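## Task

Take the yellow sponge off the low shelf and set it fully inside the middle tote (the front tote being the one closest to the bench's open edge). The totes and the cartons beneath the bench must stay unmoved and unrotated, the robot must not tip over or be left leaning, and the result must hold without the robot supporting it.

## Robot and tools

Robot: TidyBot++, a wheeled base 0.54 m long, 0.50 m wide and 0.38 m tall on four driven casters, carrying one seven-joint arm with a two-finger gripper. The shoulder sits 0.12 m ahead of the base centre at 0.68 m height. Cameras: base_camera (fixed on the base, 644x364) and wrist_camera (fisheye on the hand, 644x476, looking along the fingers). Loose objects may occasionally get nudged by an outside push.

Frames: the base frame has its origin on the floor below the base centre, x ahead, y to the left, z up. hand_pose is reported in it: the point between the finger pads, with its z axis running out along the fingers and its y axis the direction the fingers close. The odometry frame equals the base frame at scene start; base_odometry heading is positive leftward, range -3.142 to 3.142. base_tilt is in degrees, positive when leaning forward or right. Odometry counts wheel rotation only, so slip looks like motion and drift of centimetres and degrees builds up.

execute_actions: argument actions is a list holding zero or one action; an empty list just reports state and images. cameras picks images: base_camera, wrist_camera or all; omitted or null means all, [] means none. An action may contain base, joints and speeds. base holds exactly one relative move from where the base last measured itself: translate_m (metres, forward +, -2 to 2), strafe_m (metres, left +, -2 to 2) or rotate_rad (radians, counter-clockwise from above +, -6.3 to 6.3). joints holds absolute targets by name, in radians: joint_1_rad (any angle; + is clockwise from above, opposite to rotate_rad), joint_2_rad shoulder -2.249 to 2.249, joint_3_rad (any angle), joint_4_rad elbow -2.579 to 2.579, joint_5_rad (any angle), joint_6_rad wrist -2.099 to 2.099, joint_7_rad (any angle; hand down, + is counter-clockwise from above, 1.57 spreads fingers left/right), plus gripper_pos, a unitless 0 (open, ~85 mm gap) to 1 (closed, squeezing ~100 N per finger). Unlimited joints take the short way; turn far in steps below half a revolution. Done tolerances: ±0.039 for joints 1-4, ±0.056 for 5-7, ±0.03 gripper. speeds caps top speed for that action only: translate_m and strafe_m 0.05 to 0.5 m/s, rotate_rad 0.1 to 1.57 rad/s (defaults are the maxima). A base move needing over 8.667 s, or any action over 15 s, is refused, as is any bad key or value; then nothing moves. Anything you omit may keep pushing to its earlier target.

Arm geometry: upper arm 0.42 m, forearm 0.31 m, hand 0.31 m to the hand point. With joint_1_rad 0, joint_3_rad 3.14, joint_5_rad 0 (near the start) the arm stays in the base x-z plane; tilt from vertical (forward +) is joint_2 for the upper arm, joint_2 - joint_4 for the forearm, and joint_2 - joint_4 - joint_6 for the hand. Sum length*sin for reach ahead of the shoulder, length*cos for height above it. The arm starts folded, hand down, poking about 0.08 m past the base front. A downward hand reaches at most about 0.94 m high, only near the base. Closed fingertips stick out ~20 mm beyond the hand point.

wait: seconds, 0 to 10; commands nothing and returns state and images. zoom_image: camera plus region [x0, y0, x1, y1] in pixels of that camera's latest full image, at most 504x504. read_manual: optional section, only "licences"; no motion. finished_scene: scene, the integer of the scene being ended; irreversible, reports success and gives the next task. Sending a reply with no tool call ends everything.

Result lines: base_status and joint_status describe how the last accepted action ended: done, off_target (stopped short, may still push), contact_stop or time_out (old target dropped, holding), not_followed (targets withheld). "joint command not followed" with a "cause:" line means a self-collision check withheld all arm targets; the gripper part still runs. A blocked base can report done while well short; contact_stop on the base means something shoved it after arrival. on_its_own lists uncommanded motion. joint_positions gives angles, motor_effort gives percent of maximum with the peak in brackets (noisy, offset), Motor temperatures one value per arm joint, pictures names the images in order. ARM HIT means a hard hit on the base or the arm itself. MOTOR HOT appears from 60 °C; at 75 °C an OVER-TEMPERATURE FAULT lets the arm sink and keys read limit_stop_at_motor_heat, so resend them. A torque fault freezes arm and gripper for 10 s and skips the rest of the call while the base continues.

Practical notes: friction leaves joints a bit off; correct by sending last command + (wanted - read) per joint, and trust cameras over hand_pose. Held loads make the arm sag; never command the currently read angle while holding something. No check keeps the arm off the base. Lower fingers carefully near the floor.

Avoid: dropping or slamming objects, bumping or shifting totes and cartons, driving while the arm is caught on something about 0.8 m or higher (tip risk), pulling or pushing sideways on a raised hand, and driving the arm into obstacles. If the robot leans, withdraw the arm or back off. Release the item so it rests inside the tote alone before ending the scene.

Each tool is called after "Request:" as name([rows], argument=value, ...), one row to a line, values as JSON.

## Session

Request:
execute_actions(actions=[])

Scene clock: 0.00 s.
Motor temperatures (°C, as the motors report them): [30 30 30 35 32 35 37]
base_odometry: x=+0.000 y=+0.000 heading=+0.000 (m, m, rad; odometry frame)
base_tilt: forward=-0.1 right=-0.2 (deg)
base_status: not commanded
joint_positions: joint_1_rad=+0.004 joint_2_rad=-0.295 joint_3_rad=+3.149 joint_4_rad=-2.518 joint_5_rad=-0.042 joint_6_rad=-0.876 joint_7_rad=+1.544 gripper_pos=+0.000
joint_status: not commanded
motor_effort: joint_1_rad=-1 joint_2_rad=-2 joint_3_rad=+1 joint_4_rad=+8 joint_5_rad=+0 joint_6_rad=+0 joint_7_rad=-1 (%)
hand_pose: x=+0.2600 y=+0.0102 z=+0.5827 quat_wxyz=(-0.018, +0.999, -0.032, +0.021) (m; base frame)
pictures: base_camera, wrist_camera
Images, in order (width x height): base_camera 644x364, wrist_camera 644x476.

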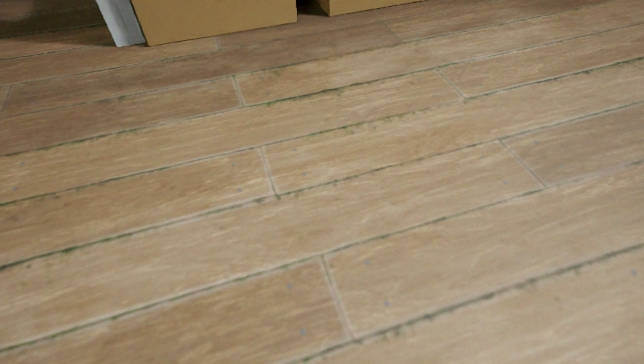

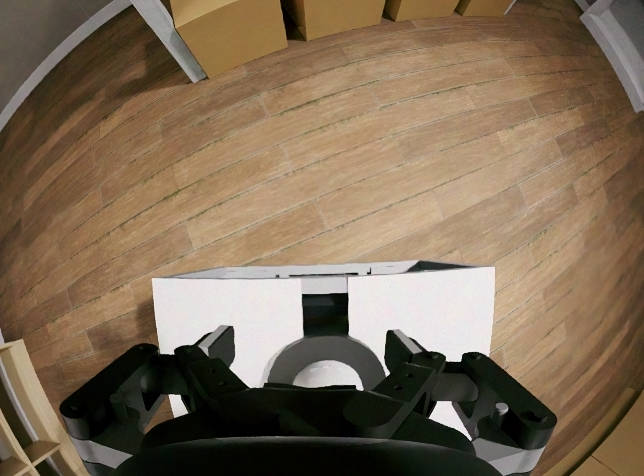

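Request:
execute_actions([
  {"joints":{"joint_4_rad":-1.6,"joint_6_rad":-0.7}},
], cameras=["wrist_camera"])

Request:
execute_actions([
  {"joints":{"joint_1_rad":-1.9}},
], cameras=["wrist_camera"])

Scene clock: 2.37 s.
Motor temperatures (°C, as the motors report them): [30 30 30 35 32 35 37]
base_odometry: x=+0.000 y=+0.000 heading=+0.000 (m, m, rad; odometry frame)
base_tilt: forward=+0.0 right=-0.2 (deg)
base_status: not commanded
joint_positions: joint_1_rad=+0.004 joint_2_rad=-0.295 joint_3_rad=+3.149 joint_4_rad=-1.613 joint_5_rad=-0.042 joint_6_rad=-0.720 joint_7_rad=+1.544 gripper_pos=+0.000
joint_status: all done
motor_effort: joint_1_rad=-1(0) joint_2_rad=-10(10) joint_3_rad=+1(1) joint_4_rad=+18(19) joint_5_rad=+0(1) joint_6_rad=+7(8) joint_7_rad=-1(1) (%)
hand_pose: x=+0.5790 y=+0.0043 z=+1.0231 quat_wxyz=(-0.025, +0.851, -0.023, +0.524) (m; base frame)
pictures: wrist_camera
Images, in order (width x height): wrist_camera 644x476.

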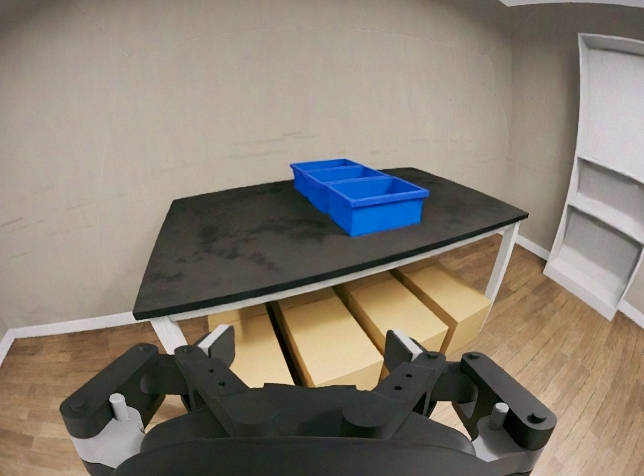

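Scene clock: 5.40 s.
Motor temperatures (°C, as the motors report them): [30 30 30 35 32 35 37]
base_odometry: x=+0.000 y=+0.000 heading=+0.000 (m, m, rad; odometry frame)
base_tilt: forward=-0.1 right=-0.2 (deg)
base_status: not commanded
joint_positions: joint_1_rad=-1.892 joint_2_rad=-0.295 joint_3_rad=+3.149 joint_4_rad=-1.613 joint_5_rad=-0.042 joint_6_rad=-0.720 joint_7_rad=+1.544 gripper_pos=+0.000
joint_status: all done
motor_effort: joint_1_rad=+0(0) joint_2_rad=-10(12) joint_3_rad=+1(2) joint_4_rad=+18(18) joint_5_rad=+1(0) joint_6_rad=+7(8) joint_7_rad=-1(1) (%)
hand_pose: x=-0.0318 y=+0.4346 z=+1.0231 quat_wxyz=(-0.440, +0.515, +0.678, +0.285) (m; base frame)
pictures: wrist_camera
Images, in order (width x height): wrist_camera 644x476.

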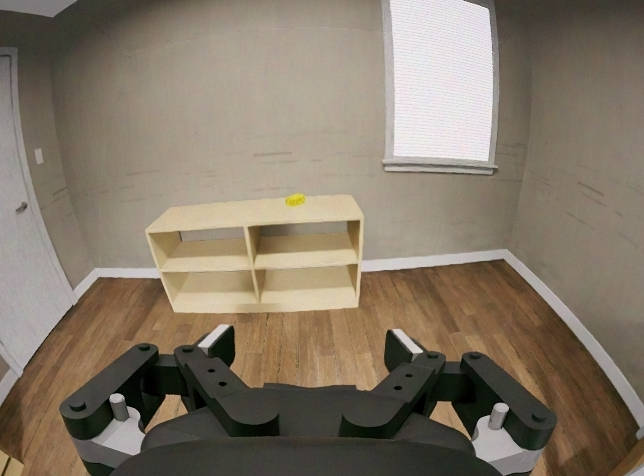

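Request:
execute_actions([
  {"base":{"rotate_rad":1.88},"joints":{"joint_1_rad":0,"joint_6_rad":-1.5}},
], cameras=[])

Request:
execute_actions([
  {"base":{"translate_m":1.1}},
])

Scene clock: 8.80 s.
Motor temperatures (°C, as the motors report them): [30 30 30 35 32 35 37]
base_odometry: x=+0.000 y=+0.000 heading=+1.879 (m, m, rad; odometry frame)
base_tilt: forward=+0.0 right=-0.2 (deg)
base_status: done
joint_positions: joint_1_rad=-0.009 joint_2_rad=-0.295 joint_3_rad=+3.149 joint_4_rad=-1.613 joint_5_rad=-0.042 joint_6_rad=-1.478 joint_7_rad=+1.544 gripper_pos=+0.000
joint_status: all done
motor_effort: joint_1_rad=-1(0) joint_2_rad=-8(12) joint_3_rad=+1(3) joint_4_rad=+16(19) joint_5_rad=+0(1) joint_6_rad=+3(7) joint_7_rad=-1(1) (%)
hand_pose: x=+0.4065 y=+0.0146 z=+0.8704 quat_wxyz=(-0.025, +0.985, -0.011, +0.171) (m; base frame)
pictures: none
No camera images: the call's "cameras" was empty. Leave "cameras" out to get every camera's image.

Scene clock: 12.37 s.
Motor temperatures (°C, as the motors report them): [30 30 30 35 32 35 37]
base_odometry: x=-0.336 y=+1.048 heading=+1.880 (m, m, rad; odometry frame)
base_tilt: forward=-0.1 right=-0.2 (deg)
base_status: done
joint_positions: joint_1_rad=-0.009 joint_2_rad=-0.293 joint_3_rad=+3.149 joint_4_rad=-1.613 joint_5_rad=-0.042 joint_6_rad=-1.481 joint_7_rad=+1.544 gripper_pos=+0.000
joint_status: not commanded
motor_effort: joint_1_rad=-1(0) joint_2_rad=-8(10) joint_3_rad=+2(2) joint_4_rad=+16(16) joint_5_rad=+0(0) joint_6_rad=+3(4) joint_7_rad=-1(1) (%)
hand_pose: x=+0.4060 y=+0.0146 z=+0.8697 quat_wxyz=(-0.025, +0.985, -0.011, +0.169) (m; base frame)
pictures: base_camera, wrist_camera
Images, in order (width x height): base_camera 644x364, wrist_camera 644x476.

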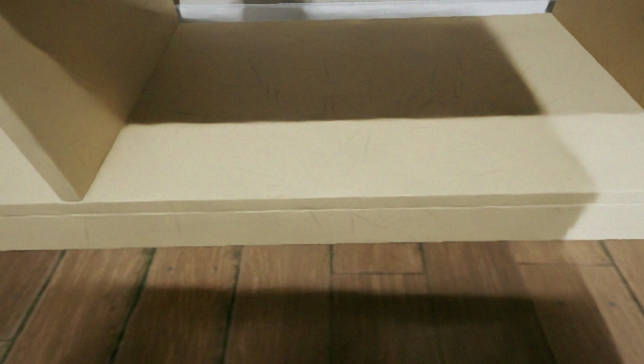

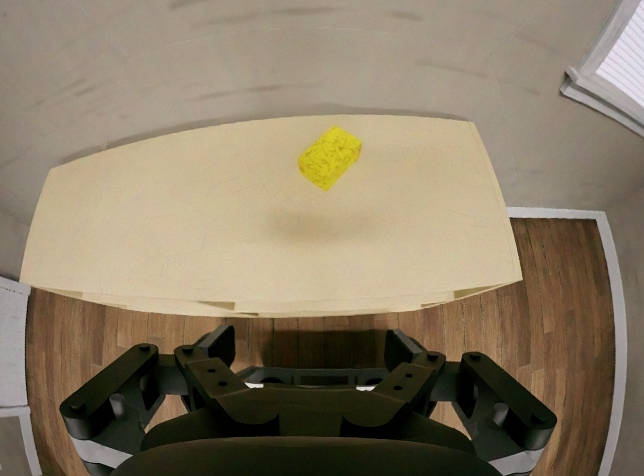

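Request:
execute_actions([
  {"base":{"translate_m":0.1},"joints":{"joint_1_rad":0.08,"joint_2_rad":0.488,"joint_4_rad":-1.149,"joint_6_rad":-1.52,"joint_5_rad":0.02}},
], cameras=["wrist_camera"])

Scene clock: 14.70 s.
Motor temperatures (°C, as the motors report them): [30 30 30 35 32 35 37]
base_odometry: x=-0.366 y=+1.143 heading=+1.881 (m, m, rad; odometry frame)
base_tilt: forward=+0.0 right=-0.1 (deg)
base_status: done
joint_positions: joint_1_rad=+0.069 joint_2_rad=+0.489 joint_3_rad=+3.149 joint_4_rad=-1.168 joint_5_rad=-0.021 joint_6_rad=-1.497 joint_7_rad=+1.544 gripper_pos=+0.000
joint_status: all done
motor_effort: joint_1_rad=-1(1) joint_2_rad=-33(35) joint_3_rad=+0(1) joint_4_rad=+14(16) joint_5_rad=+0(0) joint_6_rad=+1(4) joint_7_rad=-1(1) (%)
hand_pose: x=+0.6254 y=-0.0300 z=+0.7152 quat_wxyz=(-0.009, +0.999, -0.052, -0.006) (m; base frame)
pictures: wrist_camera
Images, in order (width x height): wrist_camera 644x476.

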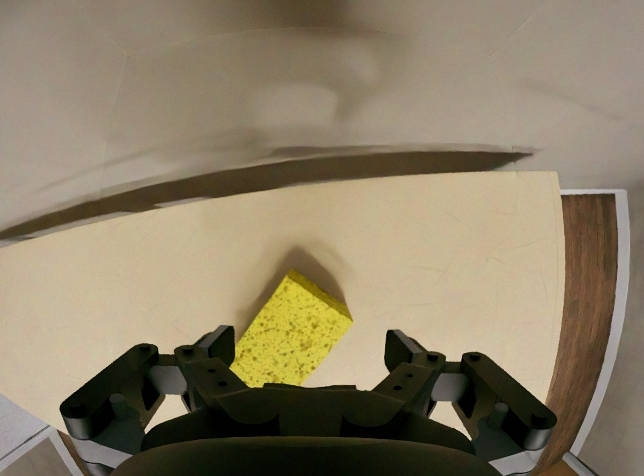

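Request:
execute_actions([
  {"joints":{"joint_1_rad":0.025,"joint_7_rad":0.83,"joint_2_rad":0.39,"joint_4_rad":-1.35,"joint_6_rad":-1.39}},
], cameras=["wrist_camera"])

Scene clock: 16.20 s.
Motor temperatures (°C, as the motors report them): [30 30 30 35 32 35 37]
base_odometry: x=-0.366 y=+1.143 heading=+1.881 (m, m, rad; odometry frame)
base_tilt: forward=+0.0 right=-0.2 (deg)
base_status: not commanded
joint_positions: joint_1_rad=+0.034 joint_2_rad=+0.399 joint_3_rad=+3.149 joint_4_rad=-1.335 joint_5_rad=-0.021 joint_6_rad=-1.413 joint_7_rad=+0.847 gripper_pos=+0.000
joint_status: all done
motor_effort: joint_1_rad=-1(0) joint_2_rad=-30(33) joint_3_rad=+1(0) joint_4_rad=+14(15) joint_5_rad=+0(0) joint_6_rad=-2(1) joint_7_rad=-1(1) (%)
hand_pose: x=+0.5912 y=-0.0113 z=+0.7071 quat_wxyz=(-0.008, +0.927, -0.375, -0.005) (m; base frame)
pictures: wrist_camera
Images, in order (width x height): wrist_camera 644x476.

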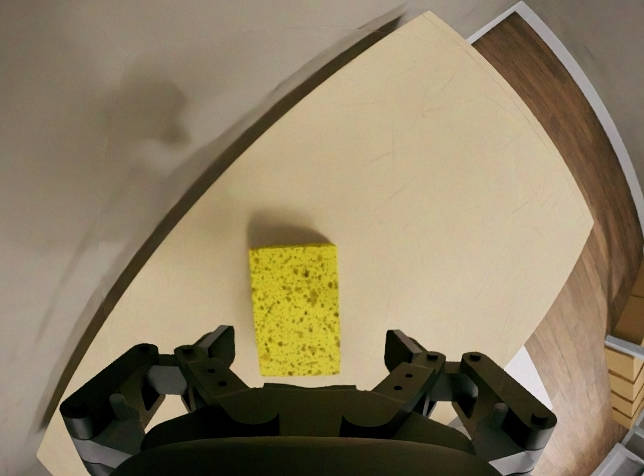

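Request:
execute_actions([
  {"base":{"translate_m":0.014},"joints":{"joint_7_rad":0.9}},
], cameras=[])

Request:
execute_actions([
  {"joints":{"joint_2_rad":0.44,"joint_4_rad":-1.50,"joint_6_rad":-1.2}},
], cameras=["wrist_camera"])

Scene clock: 17.13 s.
Motor temperatures (°C, as the motors report them): [30 30 30 35 32 35 37]
base_odometry: x=-0.370 y=+1.156 heading=+1.882 (m, m, rad; odometry frame)
base_tilt: forward=+0.0 right=-0.2 (deg)
base_status: done
joint_positions: joint_1_rad=+0.034 joint_2_rad=+0.395 joint_3_rad=+3.149 joint_4_rad=-1.337 joint_5_rad=-0.020 joint_6_rad=-1.409 joint_7_rad=+0.878 gripper_pos=+0.000
joint_status: all done
motor_effort: joint_1_rad=-1(3) joint_2_rad=-30(32) joint_3_rad=+0(0) joint_4_rad=+14(15) joint_5_rad=+0(1) joint_6_rad=+0(0) joint_7_rad=-1(1) (%)
hand_pose: x=+0.5913 y=-0.0115 z=+0.7084 quat_wxyz=(-0.008, +0.933, -0.360, -0.003) (m; base frame)
pictures: none
No camera images: the call's "cameras" was empty. Leave "cameras" out to get every camera's image.

Scene clock: 18.20 s.
Motor temperatures (°C, as the motors report them): [30 30 30 35 32 35 37]
base_odometry: x=-0.370 y=+1.156 heading=+1.882 (m, m, rad; odometry frame)
base_tilt: forward=+0.0 right=-0.2 (deg)
base_status: not commanded
joint_positions: joint_1_rad=+0.034 joint_2_rad=+0.439 joint_3_rad=+3.149 joint_4_rad=-1.489 joint_5_rad=-0.020 joint_6_rad=-1.220 joint_7_rad=+0.878 gripper_pos=+0.000
joint_status: all done
motor_effort: joint_1_rad=-1(1) joint_2_rad=-30(32) joint_3_rad=+1(0) joint_4_rad=+14(15) joint_5_rad=+0(0) joint_6_rad=+1(1) joint_7_rad=-1(1) (%)
hand_pose: x=+0.5904 y=-0.0119 z=+0.6414 quat_wxyz=(-0.006, +0.932, -0.362, -0.006) (m; base frame)
pictures: wrist_camera
Images, in order (width x height): wrist_camera 644x476.

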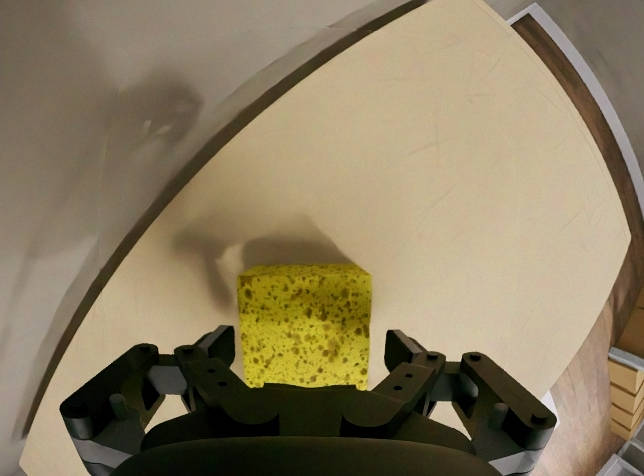

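Request:
execute_actions([
  {"joints":{"joint_2_rad":0.465}},
], cameras=[])

Request:
execute_actions([
  {"joints":{"gripper_pos":1}},
], cameras=[])

Request:
execute_actions([
  {"joints":{"joint_2_rad":-0.2}},
], cameras=["wrist_camera"])

Scene clock: 19.10 s.
Motor temperatures (°C, as the motors report them): [30 30 30 35 32 35 37]
base_odometry: x=-0.370 y=+1.156 heading=+1.882 (m, m, rad; odometry frame)
base_tilt: forward=-0.1 right=-0.2 (deg)
base_status: not commanded
joint_positions: joint_1_rad=+0.034 joint_2_rad=+0.458 joint_3_rad=+3.149 joint_4_rad=-1.489 joint_5_rad=-0.020 joint_6_rad=-1.220 joint_7_rad=+0.878 gripper_pos=+0.000
joint_status: all done
motor_effort: joint_1_rad=-1(1) joint_2_rad=-31(32) joint_3_rad=+0(0) joint_4_rad=+13(13) joint_5_rad=+1(1) joint_6_rad=+1(1) joint_7_rad=-1(1) (%)
hand_pose: x=+0.5896 y=-0.0119 z=+0.6326 quat_wxyz=(-0.003, +0.932, -0.362, -0.014) (m; base frame)
pictures: none
No camera images: the call's "cameras" was empty. Leave "cameras" out to get every camera's image.

Scene clock: 20.20 s.
Motor temperatures (°C, as the motors report them): [30 30 30 35 32 35 37]
base_odometry: x=-0.370 y=+1.156 heading=+1.882 (m, m, rad; odometry frame)
base_tilt: forward=+0.0 right=-0.2 (deg)
base_status: not commanded
joint_positions: joint_1_rad=+0.034 joint_2_rad=+0.455 joint_3_rad=+3.149 joint_4_rad=-1.489 joint_5_rad=-0.020 joint_6_rad=-1.220 joint_7_rad=+0.878 gripper_pos=+0.376
joint_status: gripper_pos off_target (ended at +0.376, target +1.000)
motor_effort: joint_1_rad=-1(1) joint_2_rad=-26(31) joint_3_rad=+0(1) joint_4_rad=+11(13) joint_5_rad=+0(0) joint_6_rad=+0(2) joint_7_rad=-1(1) (%)
hand_pose: x=+0.5896 y=-0.0119 z=+0.6339 quat_wxyz=(-0.004, +0.932, -0.362, -0.013) (m; base frame)
pictures: none
No camera images: the call's "cameras" was empty. Leave "cameras" out to get every camera's image.

Scene clock: 22.10 s.
Motor temperatures (°C, as the motors report them): [30 30 30 35 32 35 37]
base_odometry: x=-0.370 y=+1.156 heading=+1.882 (m, m, rad; odometry frame)
base_tilt: forward=-0.1 right=-0.2 (deg)
base_status: not commanded
joint_positions: joint_1_rad=+0.034 joint_2_rad=-0.199 joint_3_rad=+3.149 joint_4_rad=-1.493 joint_5_rad=-0.020 joint_6_rad=-1.220 joint_7_rad=+0.878 gripper_pos=+0.376
joint_status: all done
motor_effort: joint_1_rad=-1(1) joint_2_rad=-12(33) joint_3_rad=+0(0) joint_4_rad=+17(17) joint_5_rad=+1(1) joint_6_rad=+6(5) joint_7_rad=-1(1) (%)
hand_pose: x=+0.5211 y=-0.0096 z=+0.9282 quat_wxyz=(-0.109, +0.888, -0.342, +0.289) (m; base frame)
pictures: wrist_camera
Images, in order (width x height): wrist_camera 644x476.

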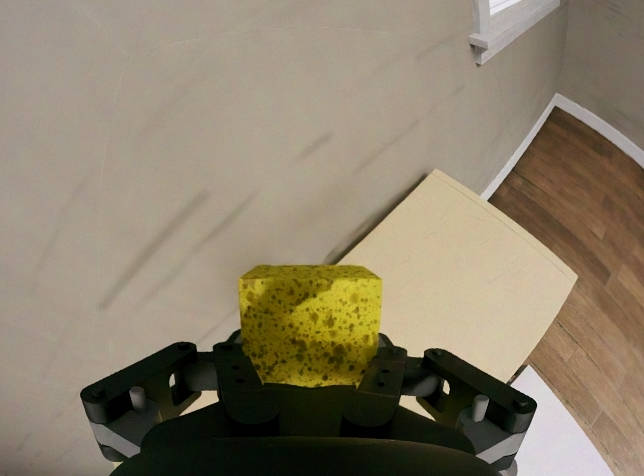

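Request:
execute_actions([
  {"base":{"translate_m":-1.8},"joints":{"joint_1_rad":0,"joint_7_rad":1.59,"joint_6_rad":-0.9}},
], cameras=[])

Request:
execute_actions([
  {"base":{"rotate_rad":-1.55}},
])

Scene clock: 27.43 s.
Motor temperatures (°C, as the motors report them): [30 30 30 35 32 35 37]
base_odometry: x=+0.183 y=-0.556 heading=+1.883 (m, m, rad; odometry frame)
base_tilt: forward=-0.1 right=-0.2 (deg)
base_status: done
joint_positions: joint_1_rad=+0.011 joint_2_rad=-0.201 joint_3_rad=+3.149 joint_4_rad=-1.493 joint_5_rad=-0.019 joint_6_rad=-0.913 joint_7_rad=+1.584 gripper_pos=+0.376
joint_status: all done
motor_effort: joint_1_rad=-1(2) joint_2_rad=-13(16) joint_3_rad=+1(1) joint_4_rad=+18(19) joint_5_rad=+0(0) joint_6_rad=+7(8) joint_7_rad=-1(1) (%)
hand_pose: x=+0.5880 y=-0.0031 z=+0.9962 quat_wxyz=(-0.003, +0.892, -0.004, +0.451) (m; base frame)
pictures: none
No camera images: the call's "cameras" was empty. Leave "cameras" out to get every camera's image.

Scene clock: 29.77 s.
Motor temperatures (°C, as the motors report them): [30 30 30 35 32 35 37]
base_odometry: x=+0.183 y=-0.557 heading=+0.334 (m, m, rad; odometry frame)
base_tilt: forward=+0.0 right=-0.2 (deg)
base_status: done
joint_positions: joint_1_rad=+0.006 joint_2_rad=-0.199 joint_3_rad=+3.152 joint_4_rad=-1.493 joint_5_rad=-0.017 joint_6_rad=-0.913 joint_7_rad=+1.584 gripper_pos=+0.376
joint_status: not commanded
motor_effort: joint_1_rad=-1(1) joint_2_rad=-13(16) joint_3_rad=+1(3) joint_4_rad=+18(18) joint_5_rad=+0(1) joint_6_rad=+7(6) joint_7_rad=-1(1) (%)
hand_pose: x=+0.5888 y=-0.0027 z=+0.9951 quat_wxyz=(-0.003, +0.893, -0.003, +0.450) (m; base frame)
pictures: base_camera, wrist_camera
Images, in order (width x height): base_camera 644x364, wrist_camera 644x476.

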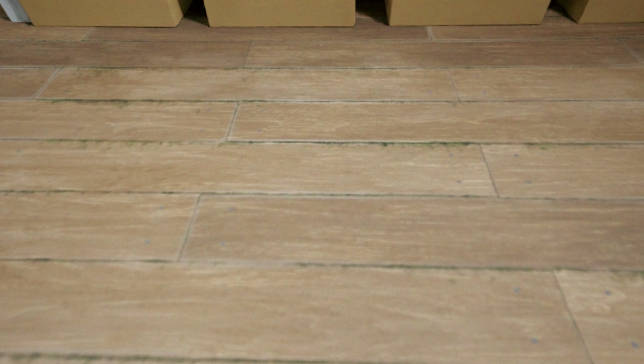

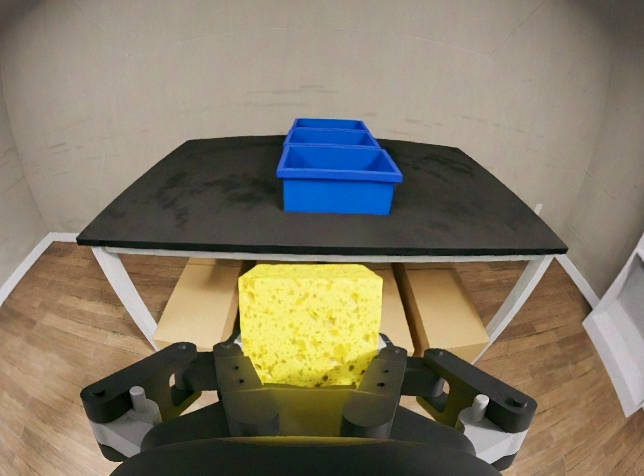

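Request:
execute_actions([
  {"base":{"strafe_m":-0.08}},
], cameras=[])

Request:
execute_actions([
  {"base":{"translate_m":0.68},"joints":{"joint_4_rad":-1.35,"joint_6_rad":-1.25}},
])

Scene clock: 31.23 s.
Motor temperatures (°C, as the motors report them): [30 30 30 35 32 35 37]
base_odometry: x=+0.209 y=-0.632 heading=+0.333 (m, m, rad; odometry frame)
base_tilt: forward=-0.1 right=-0.2 (deg)
base_status: done
joint_positions: joint_1_rad=+0.005 joint_2_rad=-0.199 joint_3_rad=+3.153 joint_4_rad=-1.493 joint_5_rad=-0.016 joint_6_rad=-0.913 joint_7_rad=+1.584 gripper_pos=+0.376
joint_status: not commanded
motor_effort: joint_1_rad=-1(2) joint_2_rad=-13(15) joint_3_rad=+1(3) joint_4_rad=+18(19) joint_5_rad=+0(1) joint_6_rad=+7(8) joint_7_rad=-1(1) (%)
hand_pose: x=+0.5888 y=-0.0031 z=+0.9951 quat_wxyz=(-0.002, +0.893, -0.004, +0.450) (m; base frame)
pictures: none
No camera images: the call's "cameras" was empty. Leave "cameras" out to get every camera's image.

Scene clock: 33.97 s.
Motor temperatures (°C, as the motors report them): [30 30 30 35 32 35 37]
base_odometry: x=+0.853 y=-0.411 heading=+0.332 (m, m, rad; odometry frame)
base_tilt: forward=+0.0 right=-0.2 (deg)
base_status: done
joint_positions: joint_1_rad=+0.005 joint_2_rad=-0.197 joint_3_rad=+3.153 joint_4_rad=-1.364 joint_5_rad=-0.016 joint_6_rad=-1.237 joint_7_rad=+1.584 gripper_pos=+0.376
joint_status: all done
motor_effort: joint_1_rad=-1(1) joint_2_rad=-12(14) joint_3_rad=+1(1) joint_4_rad=+17(19) joint_5_rad=+0(0) joint_6_rad=+5(8) joint_7_rad=-1(1) (%)
hand_pose: x=+0.5353 y=-0.0015 z=+0.9877 quat_wxyz=(-0.004, +0.933, -0.002, +0.361) (m; base frame)
pictures: base_camera, wrist_camera
Images, in order (width x height): base_camera 644x364, wrist_camera 644x476.

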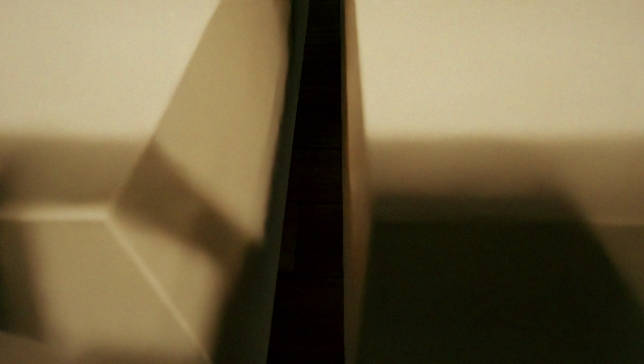

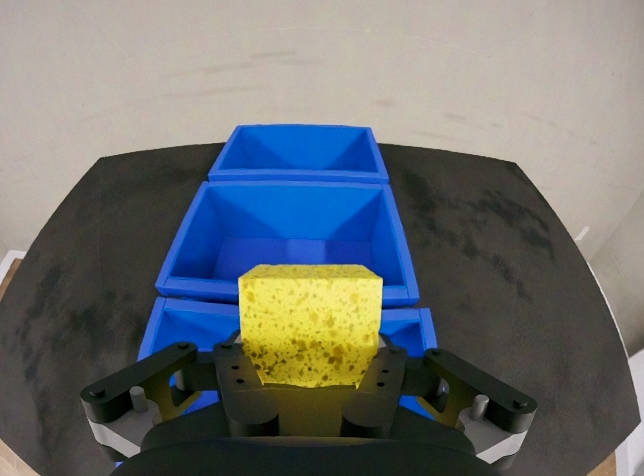

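Request:
execute_actions([
  {"joints":{"joint_1_rad":-0.04,"joint_2_rad":0.386,"joint_4_rad":-0.675,"joint_6_rad":-1.44}},
], cameras=["wrist_camera"])

Request:
execute_actions([
  {"joints":{"joint_2_rad":0.455,"joint_4_rad":-0.91,"joint_6_rad":-1.38}},
], cameras=["wrist_camera"])

Scene clock: 36.50 s.
Motor temperatures (°C, as the motors report them): [30 30 30 35 32 35 37]
base_odometry: x=+0.852 y=-0.411 heading=+0.332 (m, m, rad; odometry frame)
base_tilt: forward=-0.1 right=-0.2 (deg)
base_status: not commanded
joint_positions: joint_1_rad=-0.028 joint_2_rad=+0.387 joint_3_rad=+3.153 joint_4_rad=-0.694 joint_5_rad=-0.016 joint_6_rad=-1.417 joint_7_rad=+1.584 gripper_pos=+0.376
joint_status: all done
motor_effort: joint_1_rad=-1(2) joint_2_rad=-31(33) joint_3_rad=+0(0) joint_4_rad=+16(17) joint_5_rad=+1(0) joint_6_rad=+6(7) joint_7_rad=-1(1) (%)
hand_pose: x=+0.7418 y=+0.0183 z=+0.9699 quat_wxyz=(-0.006, +0.949, +0.016, +0.316) (m; base frame)
pictures: wrist_camera
Images, in order (width x height): wrist_camera 644x476.

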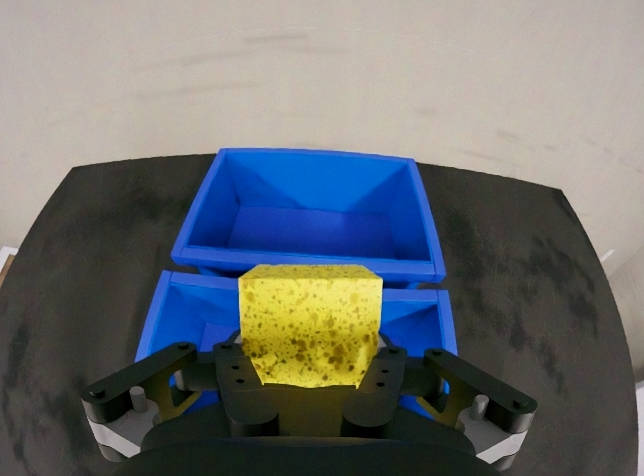

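Scene clock: 38.00 s.
Motor temperatures (°C, as the motors report them): [30 30 30 35 32 35 37]
base_odometry: x=+0.852 y=-0.411 heading=+0.332 (m, m, rad; odometry frame)
base_tilt: forward=-0.1 right=-0.3 (deg)
base_status: not commanded
joint_positions: joint_1_rad=-0.028 joint_2_rad=+0.460 joint_3_rad=+3.153 joint_4_rad=-0.903 joint_5_rad=-0.016 joint_6_rad=-1.403 joint_7_rad=+1.584 gripper_pos=+0.376
joint_status: all done
motor_effort: joint_1_rad=-1(1) joint_2_rad=-33(37) joint_3_rad=+0(0) joint_4_rad=+16(17) joint_5_rad=+0(1) joint_6_rad=+4(5) joint_7_rad=-1(1) (%)
hand_pose: x=+0.7274 y=+0.0177 z=+0.8342 quat_wxyz=(-0.006, +0.982, +0.016, +0.187) (m; base frame)
pictures: wrist_camera
Images, in order (width x height): wrist_camera 644x476.

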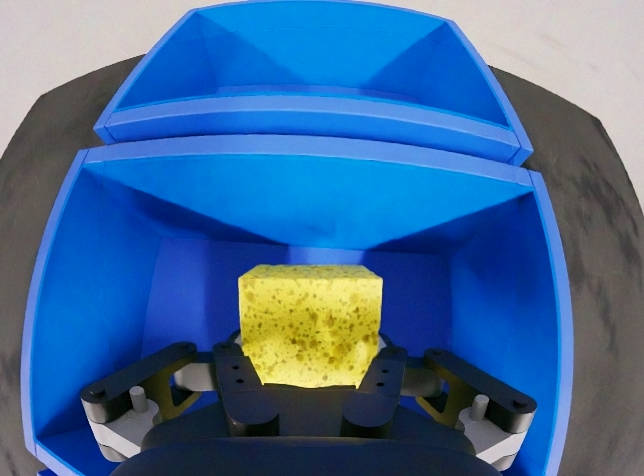

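Request:
execute_actions([
  {"joints":{"joint_2_rad":0.49}},
], cameras=[])

Request:
execute_actions([
  {"joints":{"gripper_pos":0}},
], cameras=[])

Request:
execute_actions([
  {"joints":{"joint_2_rad":0.25}},
], cameras=["wrist_camera"])

Request:
finished_scene(scene=1)

Scene clock: 39.03 s.
Motor temperatures (°C, as the motors report them): [30 30 30 35 32 35 37]
base_odometry: x=+0.852 y=-0.411 heading=+0.332 (m, m, rad; odometry frame)
base_tilt: forward=+0.0 right=-0.2 (deg)
base_status: not commanded
joint_positions: joint_1_rad=-0.028 joint_2_rad=+0.486 joint_3_rad=+3.153 joint_4_rad=-0.903 joint_5_rad=-0.016 joint_6_rad=-1.403 joint_7_rad=+1.584 gripper_pos=+0.376
joint_status: all done
motor_effort: joint_1_rad=-1(1) joint_2_rad=-35(35) joint_3_rad=+0(0) joint_4_rad=+16(17) joint_5_rad=+1(0) joint_6_rad=+4(3) joint_7_rad=-1(1) (%)
hand_pose: x=+0.7312 y=+0.0178 z=+0.8181 quat_wxyz=(-0.006, +0.985, +0.016, +0.174) (m; base frame)
pictures: none
No camera images: the call's "cameras" was empty. Leave "cameras" out to get every camera's image.

Scene clock: 40.13 s.
Motor temperatures (°C, as the motors report them): [30 30 30 35 32 35 37]
base_odometry: x=+0.852 y=-0.411 heading=+0.332 (m, m, rad; odometry frame)
base_tilt: forward=+0.0 right=-0.2 (deg)
base_status: not commanded
joint_positions: joint_1_rad=-0.028 joint_2_rad=+0.486 joint_3_rad=+3.153 joint_4_rad=-0.903 joint_5_rad=-0.016 joint_6_rad=-1.403 joint_7_rad=+1.584 gripper_pos=+0.000
joint_status: all done
motor_effort: joint_1_rad=-1(1) joint_2_rad=-35(35) joint_3_rad=+0(0) joint_4_rad=+16(16) joint_5_rad=+0(0) joint_6_rad=+3(3) joint_7_rad=-1(1) (%)
hand_pose: x=+0.7312 y=+0.0178 z=+0.8182 quat_wxyz=(-0.006, +0.985, +0.016, +0.174) (m; base frame)
pictures: none
No camera images: the call's "cameras" was empty. Leave "cameras" out to get every camera's image.

Scene clock: 41.77 s.
Motor temperatures (°C, as the motors report them): [30 30 30 35 32 35 37]
base_odometry: x=+0.852 y=-0.411 heading=+0.332 (m, m, rad; odometry frame)
base_tilt: forward=+0.0 right=-0.2 (deg)
base_status: not commanded
joint_positions: joint_1_rad=-0.028 joint_2_rad=+0.246 joint_3_rad=+3.153 joint_4_rad=-0.903 joint_5_rad=-0.016 joint_6_rad=-1.402 joint_7_rad=+1.584 gripper_pos=+0.000
joint_status: all done
motor_effort: joint_1_rad=-1(1) joint_2_rad=-27(37) joint_3_rad=+0(1) joint_4_rad=+16(17) joint_5_rad=+0(0) joint_6_rad=+5(5) joint_7_rad=-1(1) (%)
hand_pose: x=+0.6816 y=+0.0165 z=+0.9600 quat_wxyz=(-0.007, +0.957, +0.016, +0.291) (m; base frame)
pictures: wrist_camera
Images, in order (width x height): wrist_camera 644x476.

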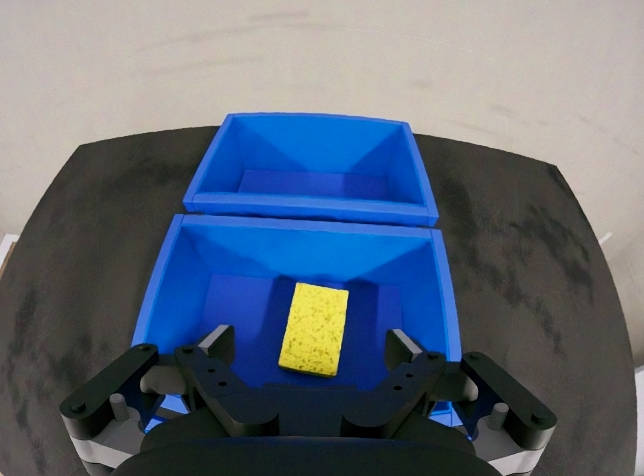

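The scene is finished: the task was done.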